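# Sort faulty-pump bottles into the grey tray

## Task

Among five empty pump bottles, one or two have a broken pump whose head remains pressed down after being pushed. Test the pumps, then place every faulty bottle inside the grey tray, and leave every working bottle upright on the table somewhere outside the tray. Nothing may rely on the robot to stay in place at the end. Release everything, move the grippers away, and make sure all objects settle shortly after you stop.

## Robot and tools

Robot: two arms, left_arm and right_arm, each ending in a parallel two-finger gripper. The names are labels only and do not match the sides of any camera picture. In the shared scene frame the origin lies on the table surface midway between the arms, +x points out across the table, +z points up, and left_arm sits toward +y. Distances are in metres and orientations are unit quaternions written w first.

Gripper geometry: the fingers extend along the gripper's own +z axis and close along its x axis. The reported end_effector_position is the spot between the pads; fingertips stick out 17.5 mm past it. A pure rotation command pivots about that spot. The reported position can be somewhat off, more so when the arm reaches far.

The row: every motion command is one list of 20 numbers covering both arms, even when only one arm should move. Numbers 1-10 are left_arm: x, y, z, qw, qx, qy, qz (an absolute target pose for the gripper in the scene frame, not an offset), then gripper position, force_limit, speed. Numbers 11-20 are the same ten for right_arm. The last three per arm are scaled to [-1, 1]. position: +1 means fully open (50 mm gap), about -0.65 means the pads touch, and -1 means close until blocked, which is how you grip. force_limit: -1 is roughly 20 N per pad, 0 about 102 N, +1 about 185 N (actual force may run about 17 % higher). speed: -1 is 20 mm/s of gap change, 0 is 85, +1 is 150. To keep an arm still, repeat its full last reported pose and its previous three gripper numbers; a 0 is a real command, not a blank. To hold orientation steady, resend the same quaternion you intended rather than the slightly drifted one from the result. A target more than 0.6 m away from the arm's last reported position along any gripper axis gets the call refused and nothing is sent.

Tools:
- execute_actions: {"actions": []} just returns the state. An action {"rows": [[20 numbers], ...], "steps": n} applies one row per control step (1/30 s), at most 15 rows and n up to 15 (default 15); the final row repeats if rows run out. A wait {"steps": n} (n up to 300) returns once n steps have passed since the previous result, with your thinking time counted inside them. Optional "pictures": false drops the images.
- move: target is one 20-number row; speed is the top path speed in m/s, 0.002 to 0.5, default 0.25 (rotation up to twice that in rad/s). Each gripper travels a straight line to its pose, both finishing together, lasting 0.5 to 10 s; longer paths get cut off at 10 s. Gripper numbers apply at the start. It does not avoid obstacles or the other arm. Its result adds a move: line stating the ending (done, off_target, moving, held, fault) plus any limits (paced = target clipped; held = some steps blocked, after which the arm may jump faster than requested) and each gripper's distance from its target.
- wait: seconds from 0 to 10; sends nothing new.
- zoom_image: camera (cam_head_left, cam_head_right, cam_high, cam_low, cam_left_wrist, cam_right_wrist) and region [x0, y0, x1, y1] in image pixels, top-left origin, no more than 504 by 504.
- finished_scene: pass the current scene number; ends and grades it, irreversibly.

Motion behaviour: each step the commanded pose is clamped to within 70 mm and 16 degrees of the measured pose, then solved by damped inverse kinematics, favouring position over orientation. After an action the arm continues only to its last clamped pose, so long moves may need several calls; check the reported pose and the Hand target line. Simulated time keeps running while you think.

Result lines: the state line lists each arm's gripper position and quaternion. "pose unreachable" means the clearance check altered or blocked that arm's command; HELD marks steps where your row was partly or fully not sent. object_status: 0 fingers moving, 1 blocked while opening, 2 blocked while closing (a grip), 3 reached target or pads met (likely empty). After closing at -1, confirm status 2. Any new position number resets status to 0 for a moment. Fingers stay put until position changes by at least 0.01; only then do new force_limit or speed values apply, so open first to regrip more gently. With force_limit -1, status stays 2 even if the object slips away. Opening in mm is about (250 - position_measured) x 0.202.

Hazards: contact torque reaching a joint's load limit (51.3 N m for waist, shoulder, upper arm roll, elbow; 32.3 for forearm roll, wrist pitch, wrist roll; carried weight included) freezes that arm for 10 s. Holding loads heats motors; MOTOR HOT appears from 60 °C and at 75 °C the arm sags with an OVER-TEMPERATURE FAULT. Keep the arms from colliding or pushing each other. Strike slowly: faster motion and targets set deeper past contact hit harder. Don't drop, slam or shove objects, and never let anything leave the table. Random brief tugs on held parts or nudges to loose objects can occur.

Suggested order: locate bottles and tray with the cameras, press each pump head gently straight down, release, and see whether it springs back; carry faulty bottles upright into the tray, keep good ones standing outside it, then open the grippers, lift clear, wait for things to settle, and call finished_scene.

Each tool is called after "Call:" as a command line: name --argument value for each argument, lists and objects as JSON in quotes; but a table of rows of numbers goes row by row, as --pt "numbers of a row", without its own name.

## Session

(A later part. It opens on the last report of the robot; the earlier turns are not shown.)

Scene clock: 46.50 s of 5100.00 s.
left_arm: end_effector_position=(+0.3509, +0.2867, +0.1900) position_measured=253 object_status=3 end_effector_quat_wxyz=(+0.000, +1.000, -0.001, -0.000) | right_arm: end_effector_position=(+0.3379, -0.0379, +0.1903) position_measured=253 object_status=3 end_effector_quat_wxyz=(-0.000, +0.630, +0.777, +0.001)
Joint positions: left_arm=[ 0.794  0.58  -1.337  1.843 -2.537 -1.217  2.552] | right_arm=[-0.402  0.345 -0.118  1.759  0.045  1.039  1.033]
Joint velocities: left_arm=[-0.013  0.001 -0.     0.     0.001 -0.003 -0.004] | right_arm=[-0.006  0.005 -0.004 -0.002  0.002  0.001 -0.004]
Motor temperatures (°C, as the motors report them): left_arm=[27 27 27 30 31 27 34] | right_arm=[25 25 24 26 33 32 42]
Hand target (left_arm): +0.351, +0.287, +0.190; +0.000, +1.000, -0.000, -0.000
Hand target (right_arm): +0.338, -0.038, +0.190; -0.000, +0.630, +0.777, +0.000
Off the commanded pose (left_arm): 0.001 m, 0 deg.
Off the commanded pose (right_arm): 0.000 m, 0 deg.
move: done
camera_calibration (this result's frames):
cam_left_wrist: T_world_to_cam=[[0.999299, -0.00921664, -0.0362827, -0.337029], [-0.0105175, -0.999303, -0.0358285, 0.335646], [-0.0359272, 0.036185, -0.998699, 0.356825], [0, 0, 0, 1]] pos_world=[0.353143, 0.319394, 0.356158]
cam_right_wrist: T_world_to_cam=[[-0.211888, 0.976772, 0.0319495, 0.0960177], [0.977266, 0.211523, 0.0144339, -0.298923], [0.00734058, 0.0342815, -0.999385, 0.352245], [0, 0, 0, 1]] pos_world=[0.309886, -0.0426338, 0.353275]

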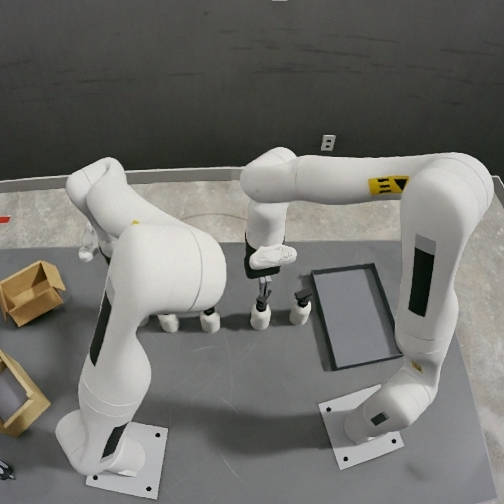

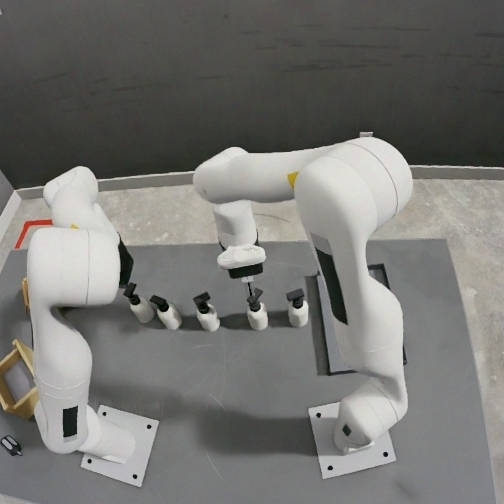

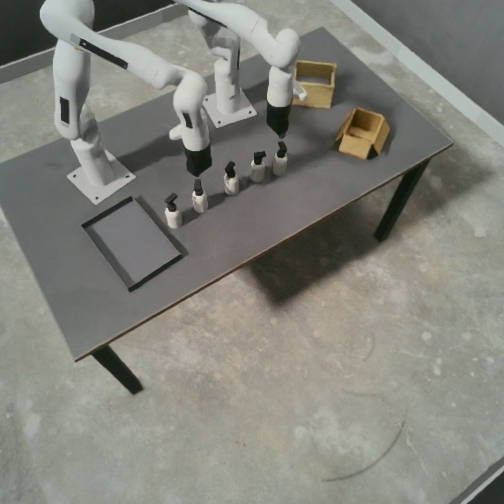

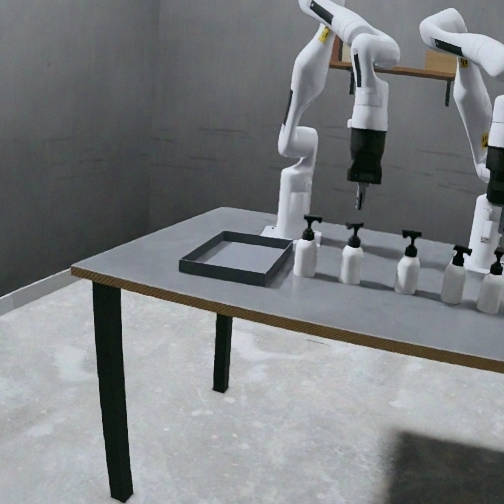

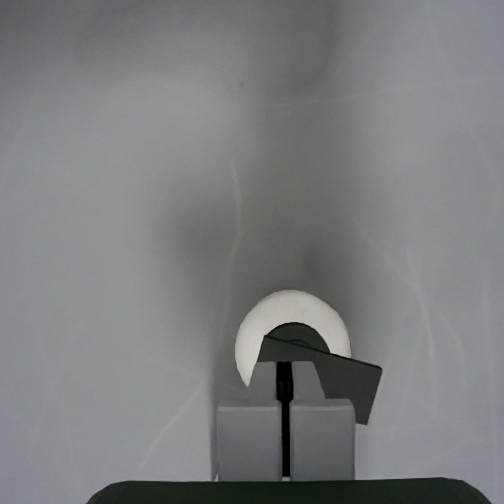

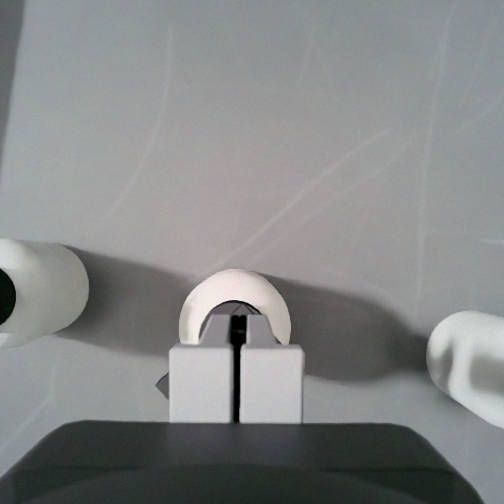

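Call:
move --target '[0.3545,0.291,0.168,0,1,0,0,-1,0,1,0.338,-0.0395,0.168,0,0.63,0.777,0,-1,0,1]' --speed 0.08

Call:
move --target '[0.3545,0.291,0.139,0,1,0,0,-1,0,1,0.338,-0.0395,0.141,0,0.63,0.777,0,-1,0,1]' --speed 0.03

Call:
move --target '[0.3545,0.291,0.19,0,1,0,0,-1,0,1,0.338,-0.0395,0.19,0,0.63,0.777,0,-1,0,1]' --speed 0.15

Call:
move --target '[0.36,0.42,0.27,0,1,0,0,-1,0,1,0.33,0.091,0.19,0,0.63,0.777,0,-1,0,1]' --speed 0.15

Call:
zoom_image --camera "cam_low" --region '[270, 150, 504, 320]'

Call:
zoom_image --camera "cam_high" --region '[140, 100, 320, 240]'

Scene clock: 59.80 s of 5100.00 s.
left_arm: end_effector_position=(+0.3544, +0.2908, +0.1681) position_measured=253 object_status=3 end_effector_quat_wxyz=(+0.000, +1.000, -0.000, +0.000) | right_arm: end_effector_position=(+0.3381, -0.0394, +0.1681) position_measured=253 object_status=3 end_effector_quat_wxyz=(+0.000, +0.630, +0.777, +0.000)
Joint positions: left_arm=[ 0.752  0.612 -1.299  1.873 -2.496 -1.169  2.51 ] | right_arm=[-0.402  0.373 -0.117  1.799  0.051  0.972  1.031]
Joint velocities: left_arm=[-0.004  0.003  0.001  0.001  0.001  0.002 -0.002] | right_arm=[ 0.     0.003  0.     0.002  0.    -0.003 -0.   ]
Motor temperatures (°C, as the motors report them): left_arm=[27 27 27 30 31 27 34] | right_arm=[25 25 24 26 33 32 42]
Hand target (left_arm): +0.354, +0.291, +0.168; +0.000, +1.000, +0.000, -0.000
Hand target (right_arm): +0.338, -0.039, +0.168; -0.000, +0.630, +0.777, +0.000
Off the commanded pose (left_arm): 0.000 m, 0 deg.
Off the commanded pose (right_arm): 0.000 m, 0 deg.
After step 90, 9.53 s passed at rest.
move: done
camera_calibration (this result's frames):
cam_left_wrist: T_world_to_cam=[[0.999321, -0.00853511, -0.0358442, -0.341596], [-0.00983928, -0.99929, -0.0363673, 0.338833], [-0.0355083, 0.0366953, -0.998695, 0.334695], [0, 0, 0, 1]] pos_world=[0.356582, 0.323395, 0.334337]
cam_right_wrist: T_world_to_cam=[[-0.212739, 0.976626, 0.0307124, 0.0987885], [0.977083, 0.2124, 0.0139511, -0.298295], [0.00710174, 0.0329765, -0.999431, 0.330155], [0, 0, 0, 1]] pos_world=[0.31013, -0.044009, 0.331095]

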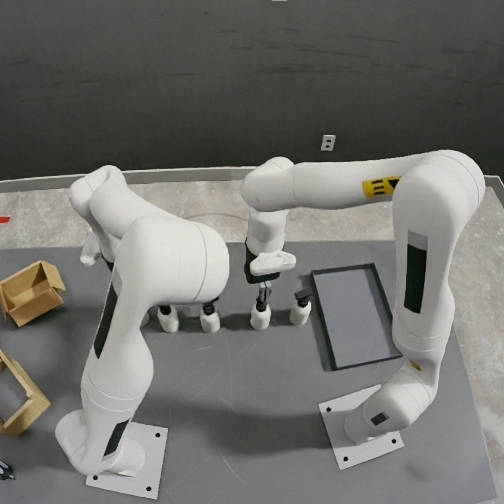

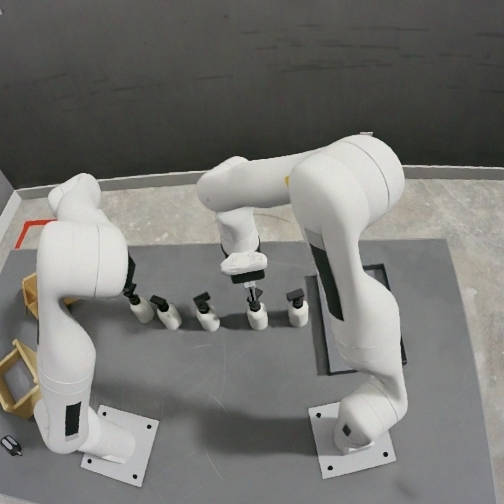

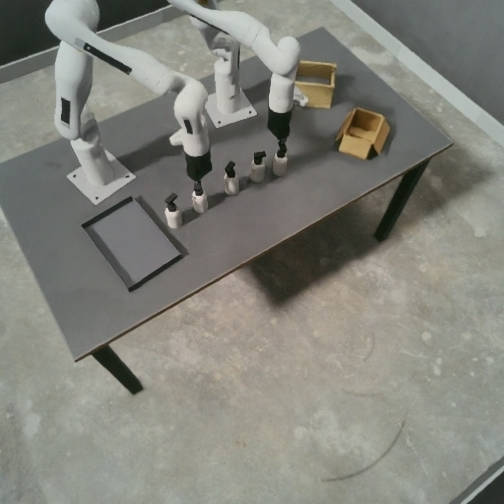

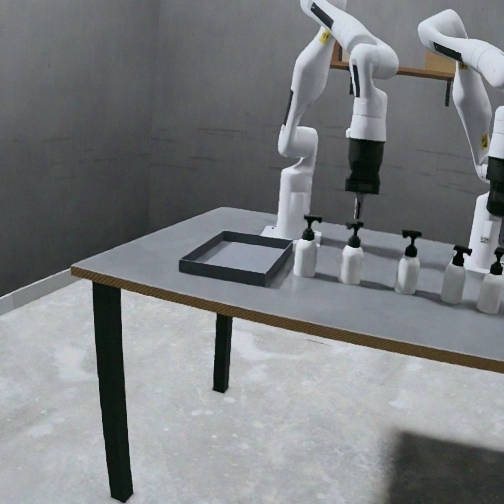

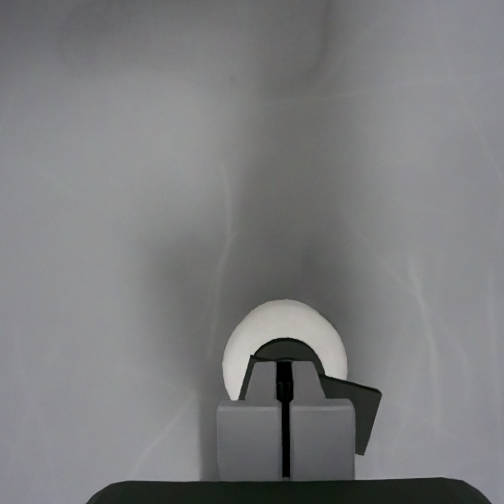

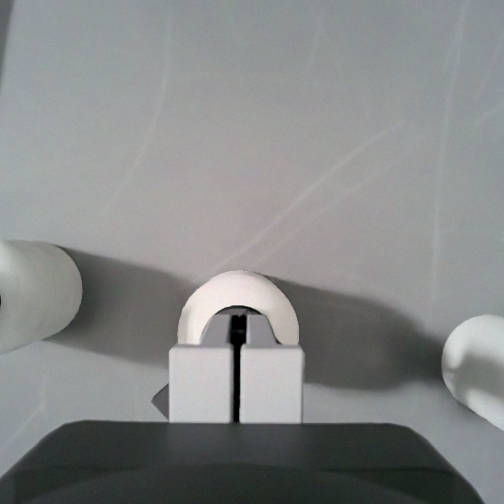

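Scene clock: 61.00 s of 5100.00 s.
left_arm: end_effector_position=(+0.3558, +0.2914, +0.1413) position_measured=253 object_status=3 end_effector_quat_wxyz=(+0.001, +1.000, -0.000, +0.002) | right_arm: end_effector_position=(+0.3392, -0.0384, +0.1440) position_measured=253 object_status=3 end_effector_quat_wxyz=(+0.001, +0.630, +0.777, +0.003)
Joint positions: left_arm=[ 0.718  0.648 -1.255  1.917 -2.44  -1.104  2.464] | right_arm=[-0.404  0.407 -0.115  1.838  0.059  0.893  1.024]
Joint velocities: left_arm=[-0.004 -0.003  0.002  0.003  0.002  0.001 -0.003] | right_arm=[ 0.    -0.    -0.     0.003  0.002 -0.003 -0.001]
Motor temperatures (°C, as the motors report them): left_arm=[27 27 27 30 31 27 34] | right_arm=[25 25 24 26 33 32 42]
Hand target (left_arm): +0.354, +0.291, +0.139; -0.000, +1.000, +0.000, -0.000
Hand target (right_arm): +0.338, -0.039, +0.141; -0.000, +0.630, +0.777, +0.000
Off the commanded pose (left_arm): 0.003 m, 0 deg.
Off the commanded pose (right_arm): 0.003 m, 0 deg.
move: done
camera_calibration (this result's frames):
cam_left_wrist: T_world_to_cam=[[0.999474, -0.00831617, -0.0313324, -0.3447], [-0.00942535, -0.999328, -0.0354207, 0.338229], [-0.0310168, 0.0356974, -0.998881, 0.306645], [0, 0, 0, 1]] pos_world=[0.357218, 0.324188, 0.307482]
cam_right_wrist: T_world_to_cam=[[-0.212784, 0.976527, 0.0334259, 0.0983872], [0.977026, 0.212224, 0.0195287, -0.300091], [0.0119765, 0.0368134, -0.99925, 0.304491], [0, 0, 0, 1]] pos_world=[0.310486, -0.0436005, 0.306834]

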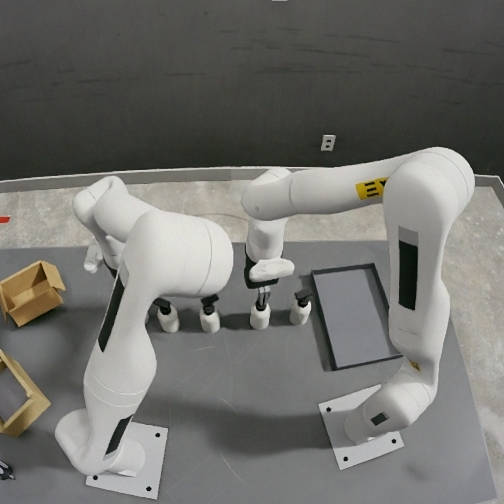

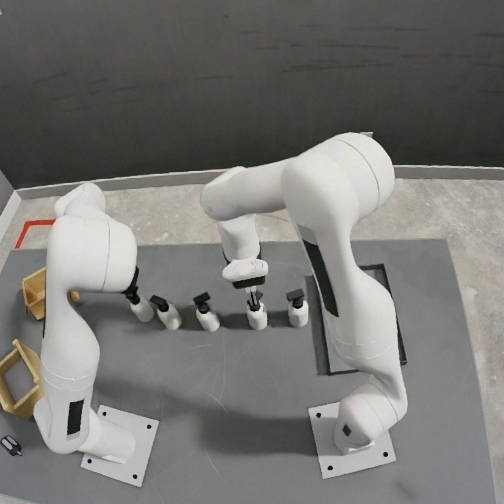

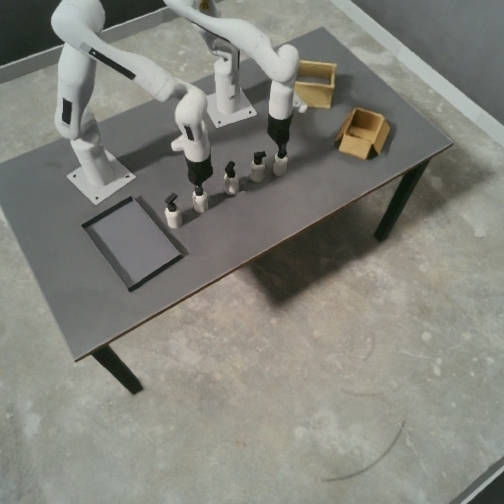

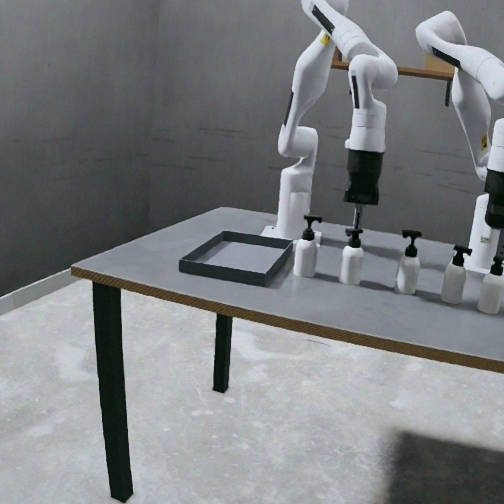

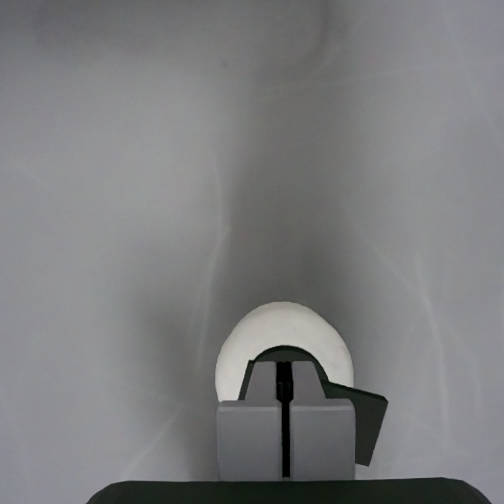

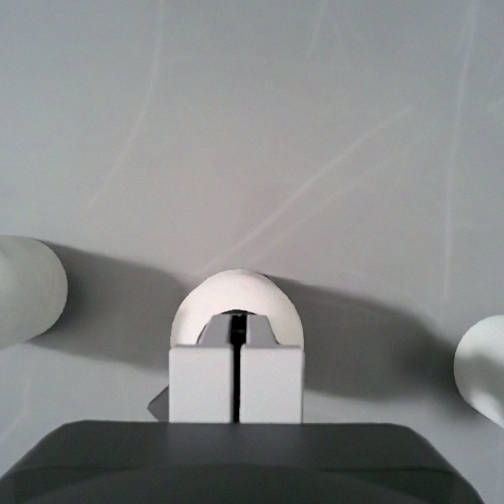

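Scene clock: 61.83 s of 5100.00 s.
left_arm: end_effector_position=(+0.3546, +0.2911, +0.1898) position_measured=253 object_status=3 end_effector_quat_wxyz=(-0.000, +1.000, +0.000, -0.000) | right_arm: end_effector_position=(+0.3378, -0.0396, +0.1900) position_measured=253 object_status=3 end_effector_quat_wxyz=(+0.000, +0.630, +0.777, -0.000)
Joint positions: left_arm=[ 0.773  0.584 -1.328  1.833 -2.535 -1.219  2.545] | right_arm=[-0.4    0.344 -0.117  1.761  0.046  1.039  1.036]
Joint velocities: left_arm=[ 0.004 -0.003 -0.002 -0.001 -0.002 -0.001  0.001] | right_arm=[ 0.    -0.002 -0.    -0.002  0.     0.002  0.001]
Motor temperatures (°C, as the motors report them): left_arm=[27 27 27 30 31 27 34] | right_arm=[25 25 24 26 33 32 42]
Hand target (left_arm): +0.355, +0.291, +0.190; +0.000, +1.000, -0.000, +0.000
Hand target (right_arm): +0.338, -0.040, +0.190; +0.000, +0.630, +0.777, -0.000
Off the commanded pose (left_arm): 0.000 m, 0 deg.
Off the commanded pose (right_arm): 0.000 m, 0 deg.
move: done
camera_calibration (this result's frames):
cam_left_wrist: T_world_to_cam=[[0.999317, -0.00770868, -0.0361328, -0.341189], [-0.00903617, -0.999285, -0.0367211, 0.339702], [-0.0358239, 0.0370226, -0.998672, 0.356373], [0, 0, 0, 1]] pos_world=[0.356792, 0.323635, 0.356046]
cam_right_wrist: T_world_to_cam=[[-0.212397, 0.976708, 0.0304929, 0.0982123], [0.977159, 0.212068, 0.0136966, -0.298312], [0.00691105, 0.0327055, -0.999441, 0.352074], [0, 0, 0, 1]] pos_world=[0.309925, -0.0441772, 0.352968]

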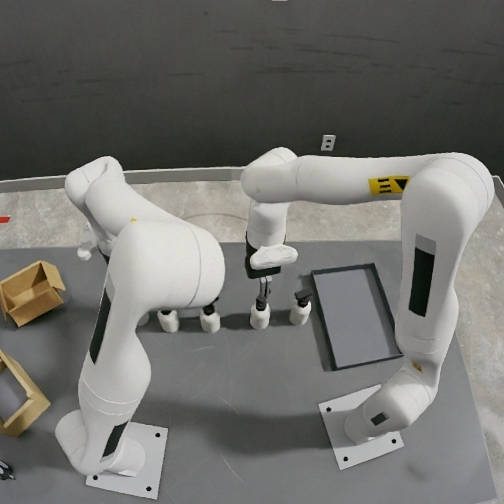

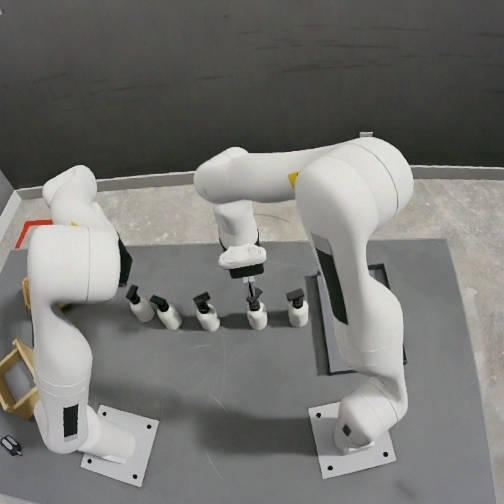

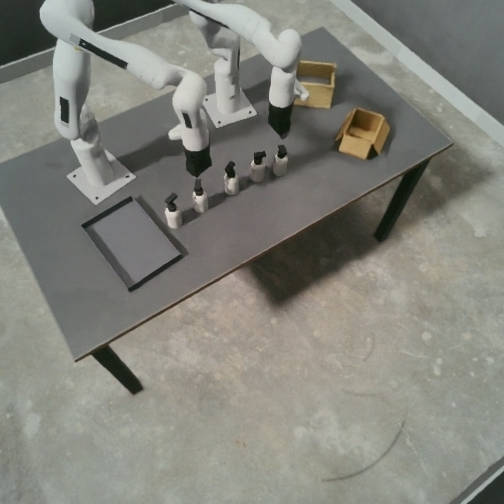

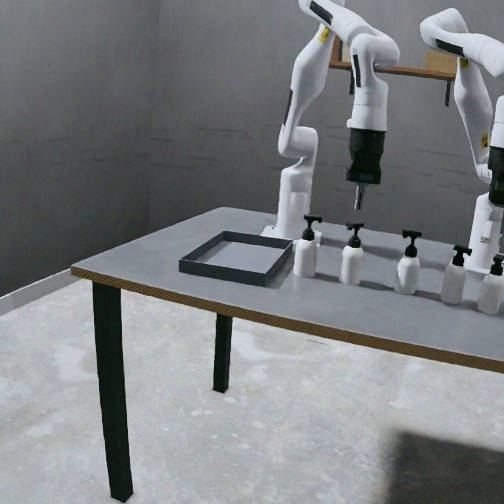

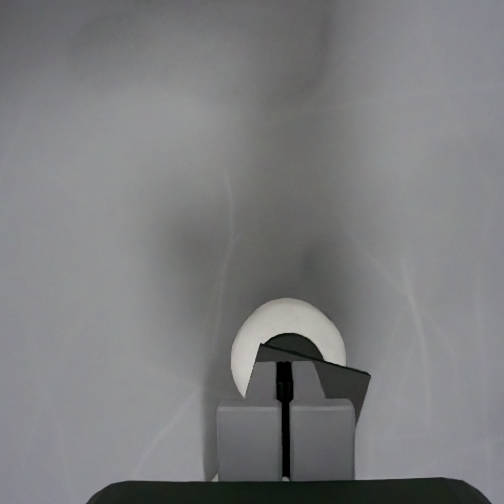

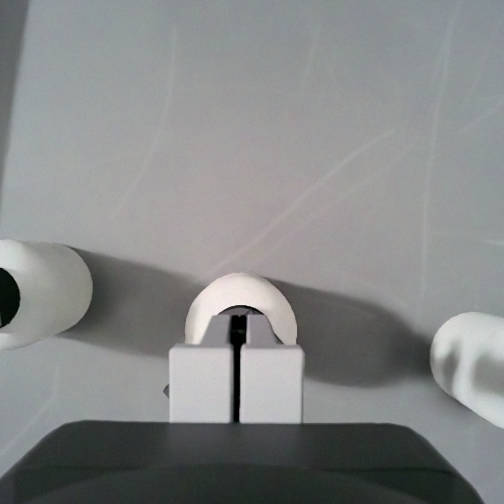

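Scene clock: 63.30 s of 5100.00 s.
left_arm: end_effector_position=(+0.3605, +0.4190, +0.2698) position_measured=253 object_status=3 end_effector_quat_wxyz=(+0.001, +1.000, -0.001, -0.000) | right_arm: end_effector_position=(+0.3297, +0.0911, +0.1904) position_measured=253 object_status=3 end_effector_quat_wxyz=(-0.000, +0.630, +0.777, +0.001)
Joint positions: left_arm=[ 0.443  0.5   -1.34   1.618 -2.649 -1.421  2.34 ] | right_arm=[-0.613  0.521 -0.14   1.473  0.075  1.152  0.805]
Joint velocities: left_arm=[-0.011  0.001  0.    -0.002  0.    -0.003 -0.002] | right_arm=[-0.003  0.005 -0.001 -0.002  0.001  0.002 -0.001]
Motor temperatures (°C, as the motors report them): left_arm=[27 27 27 30 31 27 34] | right_arm=[25 25 24 26 33 32 42]
Hand target (left_arm): +0.360, +0.419, +0.270; +0.001, +1.000, -0.000, -0.000
Hand target (right_arm): +0.330, +0.091, +0.190; -0.000, +0.630, +0.777, +0.000
Off the commanded pose (left_arm): 0.001 m, 0 deg.
Off the commanded pose (right_arm): 0.001 m, 0 deg.
move: done
camera_calibration (this result's frames):
cam_left_wrist: T_world_to_cam=[[0.999307, -0.00925832, -0.0360497, -0.342506], [-0.0105259, -0.999327, -0.0351331, 0.470642], [-0.0357001, 0.0354883, -0.998732, 0.43235], [0, 0, 0, 1]] pos_world=[0.362657, 0.451811, 0.43599]
cam_right_wrist: T_world_to_cam=[[-0.212138, 0.976723, 0.0317824, -0.0316006], [0.977214, 0.211782, 0.0142228, -0.318184], [0.00716079, 0.0340754, -0.999394, 0.348078], [0, 0, 0, 1]] pos_world=[0.301738, 0.0863897, 0.353396]

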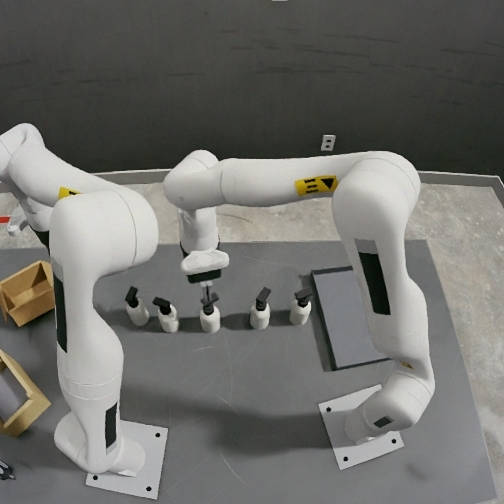

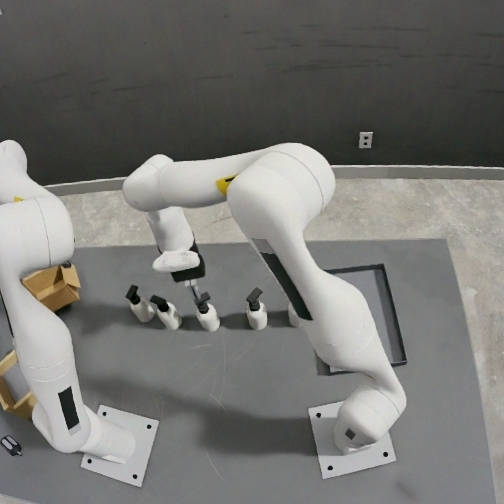

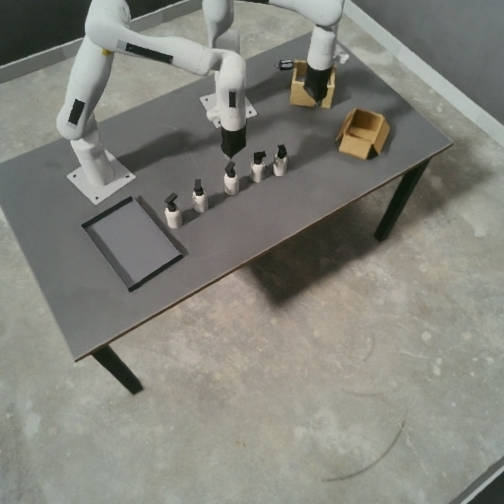

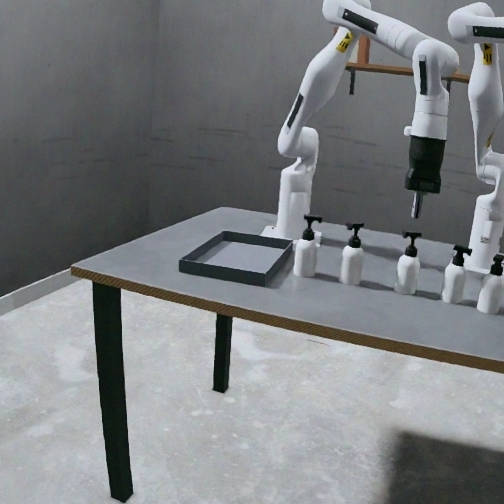

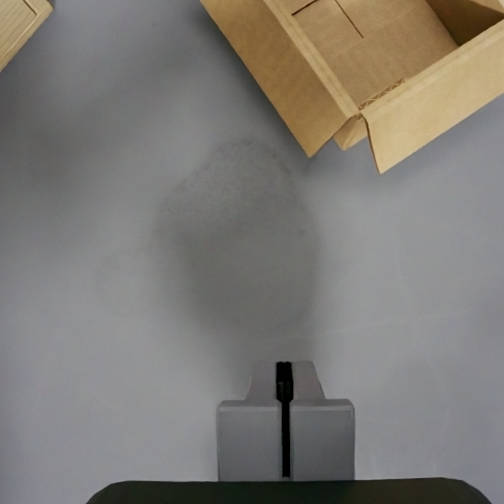

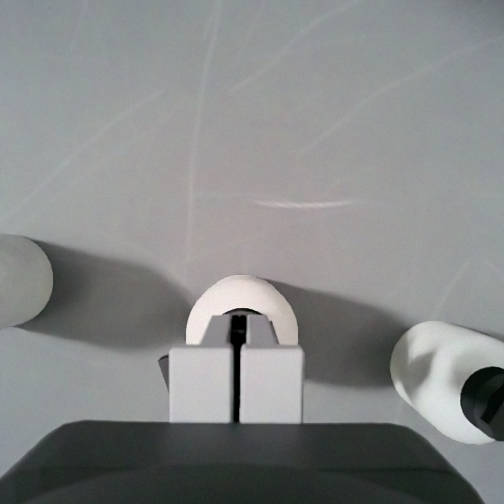

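Region (270, 150, 504, 320) of cam_low's 504x504 image, scaled by 2.154, with more detail than that image has; it fills the top 366 rows of this view, and the rest is white.

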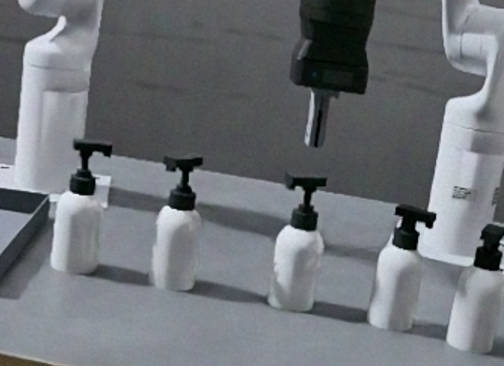

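Region (140, 100, 320, 240) of cam_high's 504x504 image, scaled by 2.800, with more detail than that image has.

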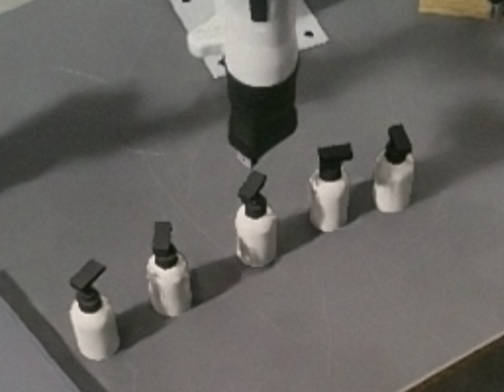

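Call:
move --target '[0.36,0.42,0.27,0,1,0,0,-1,0,1,0.334,0.206,0.22,0,0.63,0.777,0,1,0,1]' --speed 0.3

Call:
zoom_image --camera "cam_low" --region '[200,150,504,350]'

Scene clock: 87.97 s of 5100.00 s.
left_arm: end_effector_position=(+0.3600, +0.4200, +0.2700) position_measured=253 object_status=3 end_effector_quat_wxyz=(+0.000, +1.000, +0.000, +0.000) | right_arm: end_effector_position=(+0.3337, +0.2058, +0.2210) position_measured=3 object_status=3 end_effector_quat_wxyz=(-0.000, +0.630, +0.776, +0.001)
Joint positions: left_arm=[ 0.442  0.499 -1.341  1.618 -2.651 -1.42   2.34 ] | right_arm=[-0.755  0.724 -0.135  1.002  0.09   1.419  0.699]
Joint velocities: left_arm=[-0.    -0.001 -0.002  0.     0.001  0.    -0.001] | right_arm=[-0.004  0.017 -0.001 -0.015  0.001  0.01  -0.   ]
Motor temperatures (°C, as the motors report them): left_arm=[27 27 27 30 31 27 34] | right_arm=[25 26 24 26 33 32 42]
Hand target (left_arm): +0.360, +0.420, +0.270; +0.000, +1.000, +0.000, +0.000
Hand target (right_arm): +0.333, +0.206, +0.220; -0.000, +0.630, +0.777, +0.000
Off the commanded pose (left_arm): 0.000 m, 0 deg.
Off the commanded pose (right_arm): 0.001 m, 0 deg.
After step 90, 20.67 s passed at rest.
move: done
camera_calibration (this result's frames):
cam_left_wrist: T_world_to_cam=[[0.99932, -0.00807641, -0.0359803, -0.342555], [-0.0093929, -0.999287, -0.0365718, 0.471588], [-0.0356593, 0.0368849, -0.998683, 0.431856], [0, 0, 0, 1]] pos_world=[0.362151, 0.452557, 0.436209]
cam_right_wrist: T_world_to_cam=[[-0.211848, 0.976777, 0.0320459, -0.143853], [0.977271, 0.211463, 0.0149972, -0.346904], [0.00787241, 0.0344947, -0.999374, 0.374386], [0, 0, 0, 1]] pos_world=[0.305597, 0.200956, 0.383964]

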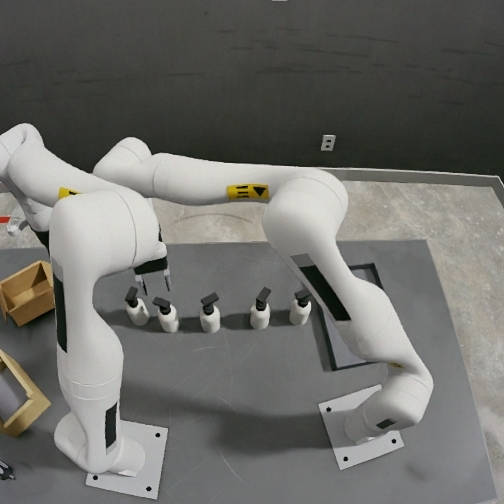

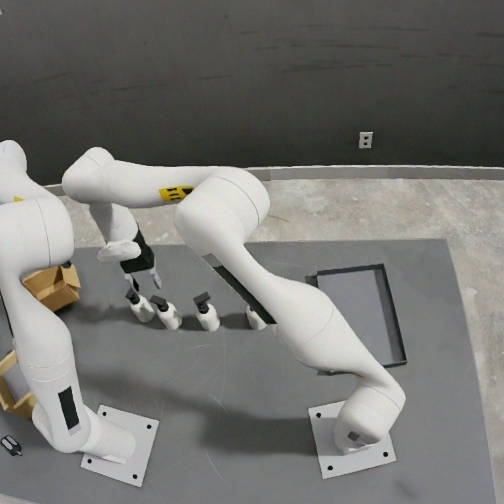

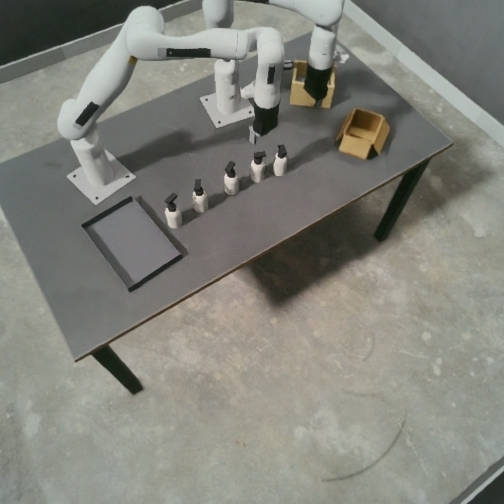

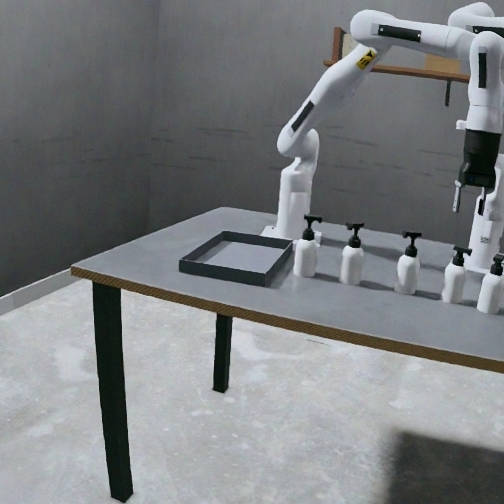

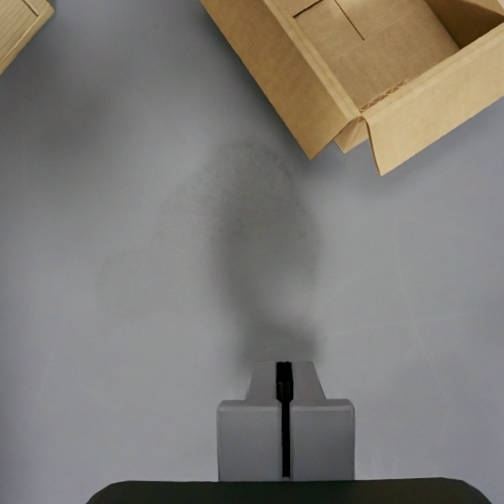

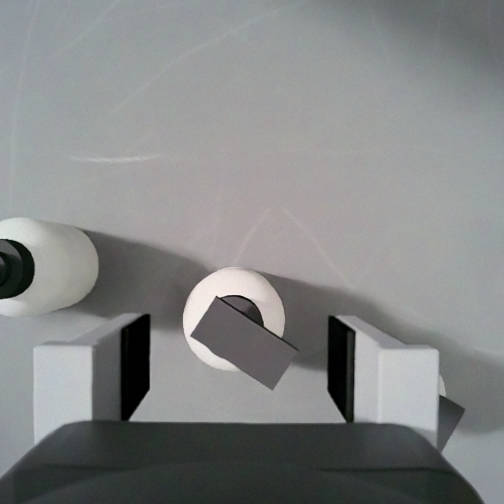

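Region (200, 150, 504, 350) of cam_low's 504x504 image, scaled by 1.658, with more detail than that image has; it fills the top 332 rows of this view, and the rest is white.

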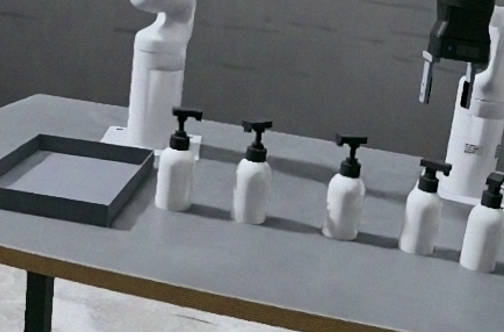

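Call:
move --target '[0.36,0.42,0.27,0,1,0,0,-1,0,1,0.334,0.206,0.18,0,0.191,0.982,0,1,0,1]'

Call:
zoom_image --camera "cam_low" --region '[380,190,504,320]'

Scene clock: 96.10 s of 5100.00 s.
left_arm: end_effector_position=(+0.3600, +0.4200, +0.2700) position_measured=253 object_status=3 end_effector_quat_wxyz=(-0.000, +1.000, -0.000, +0.000) | right_arm: end_effector_position=(+0.3340, +0.2062, +0.1800) position_measured=3 object_status=3 end_effector_quat_wxyz=(-0.000, +0.191, +0.982, +0.000)
Joint positions: left_arm=[ 0.442  0.499 -1.341  1.618 -2.651 -1.42   2.34 ] | right_arm=[-0.697  0.785 -0.347  1.044  0.249  1.351  1.546]
Joint velocities: left_arm=[-0.001  0.    -0.    -0.    -0.    -0.001  0.   ] | right_arm=[ 0.002 -0.    -0.001 -0.     0.    -0.001  0.004]
Motor temperatures (°C, as the motors report them): left_arm=[27 27 27 30 31 27 34] | right_arm=[25 26 24 26 33 32 42]
Hand target (left_arm): +0.360, +0.420, +0.270; +0.000, +1.000, +0.000, +0.000
Hand target (right_arm): +0.334, +0.206, +0.180; -0.000, +0.191, +0.982, +0.000
Off the commanded pose (left_arm): 0.000 m, 0 deg.
Off the commanded pose (right_arm): 0.000 m, 0 deg.
After step 90, 2.77 s passed at rest.
move: done
camera_calibration (this result's frames):
cam_left_wrist: T_world_to_cam=[[0.99932, -0.00807794, -0.0359796, -0.342554], [-0.00939459, -0.999287, -0.036577, 0.471592], [-0.0356585, 0.0368901, -0.998683, 0.431853], [0, 0, 0, 1]] pos_world=[0.36215, 0.452557, 0.436209]
cam_right_wrist: T_world_to_cam=[[-0.928821, 0.369254, 0.0307019, 0.222113], [0.36979, 0.929011, 0.0139234, -0.291538], [-0.0233812, 0.0242856, -0.999432, 0.345921], [0, 0, 0, 1]] pos_world=[0.322199, 0.180425, 0.342964]

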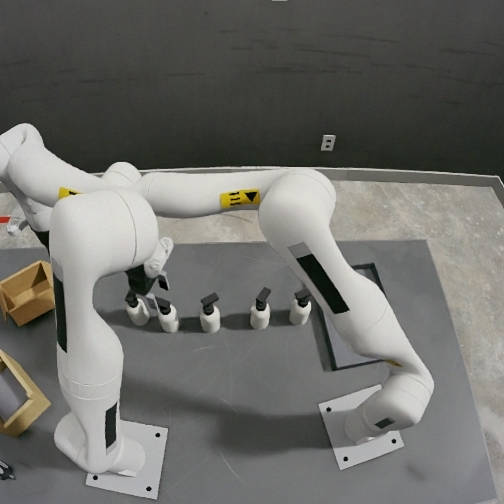

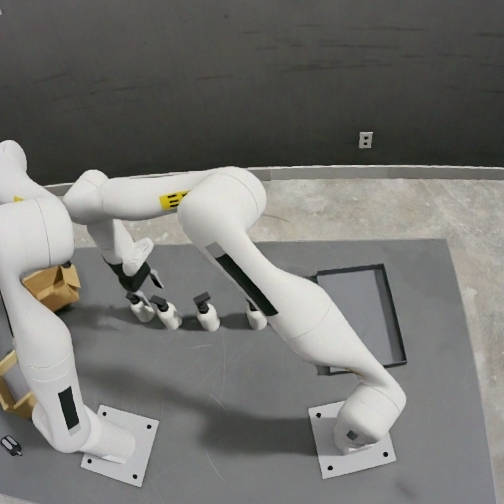

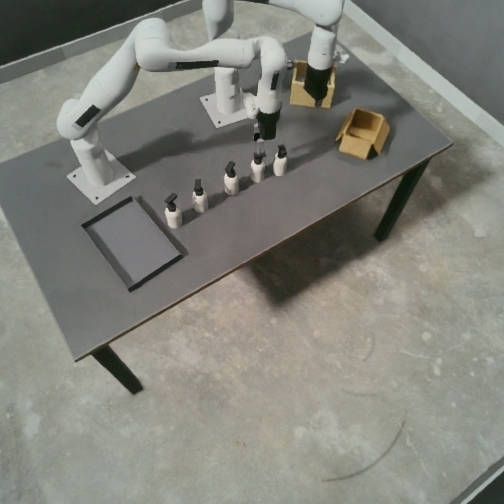

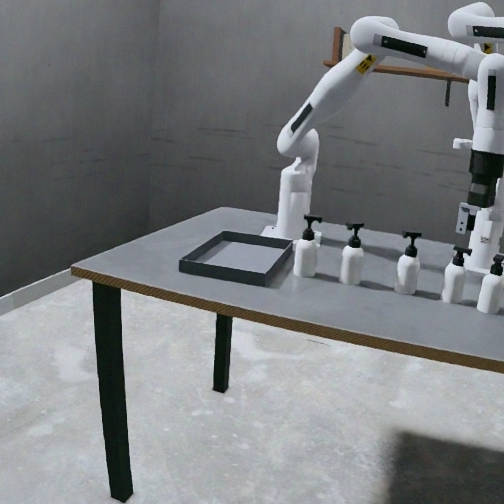

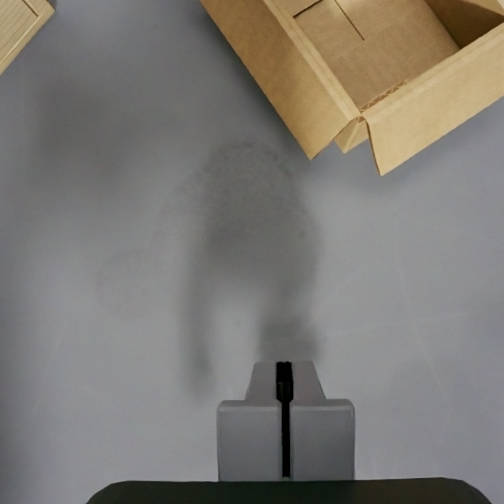

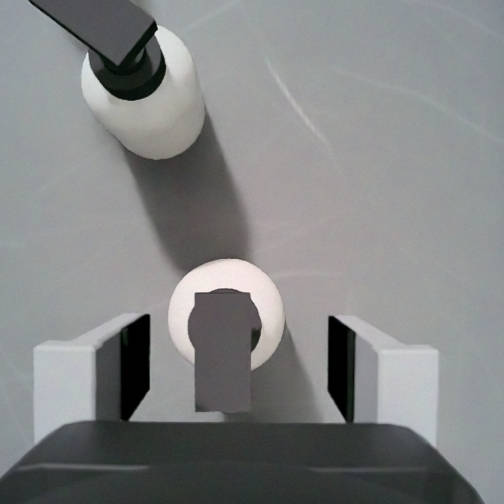

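Region (380, 190, 504, 320) of cam_low's 504x504 image, scaled by 3.877, with more detail than that image has; it fills the left 481 columns of this view, and the rest is white.

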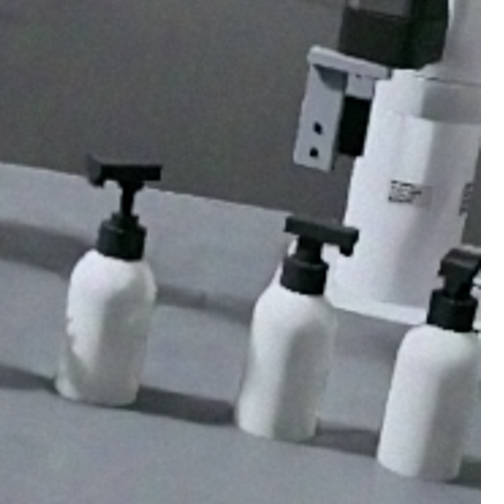

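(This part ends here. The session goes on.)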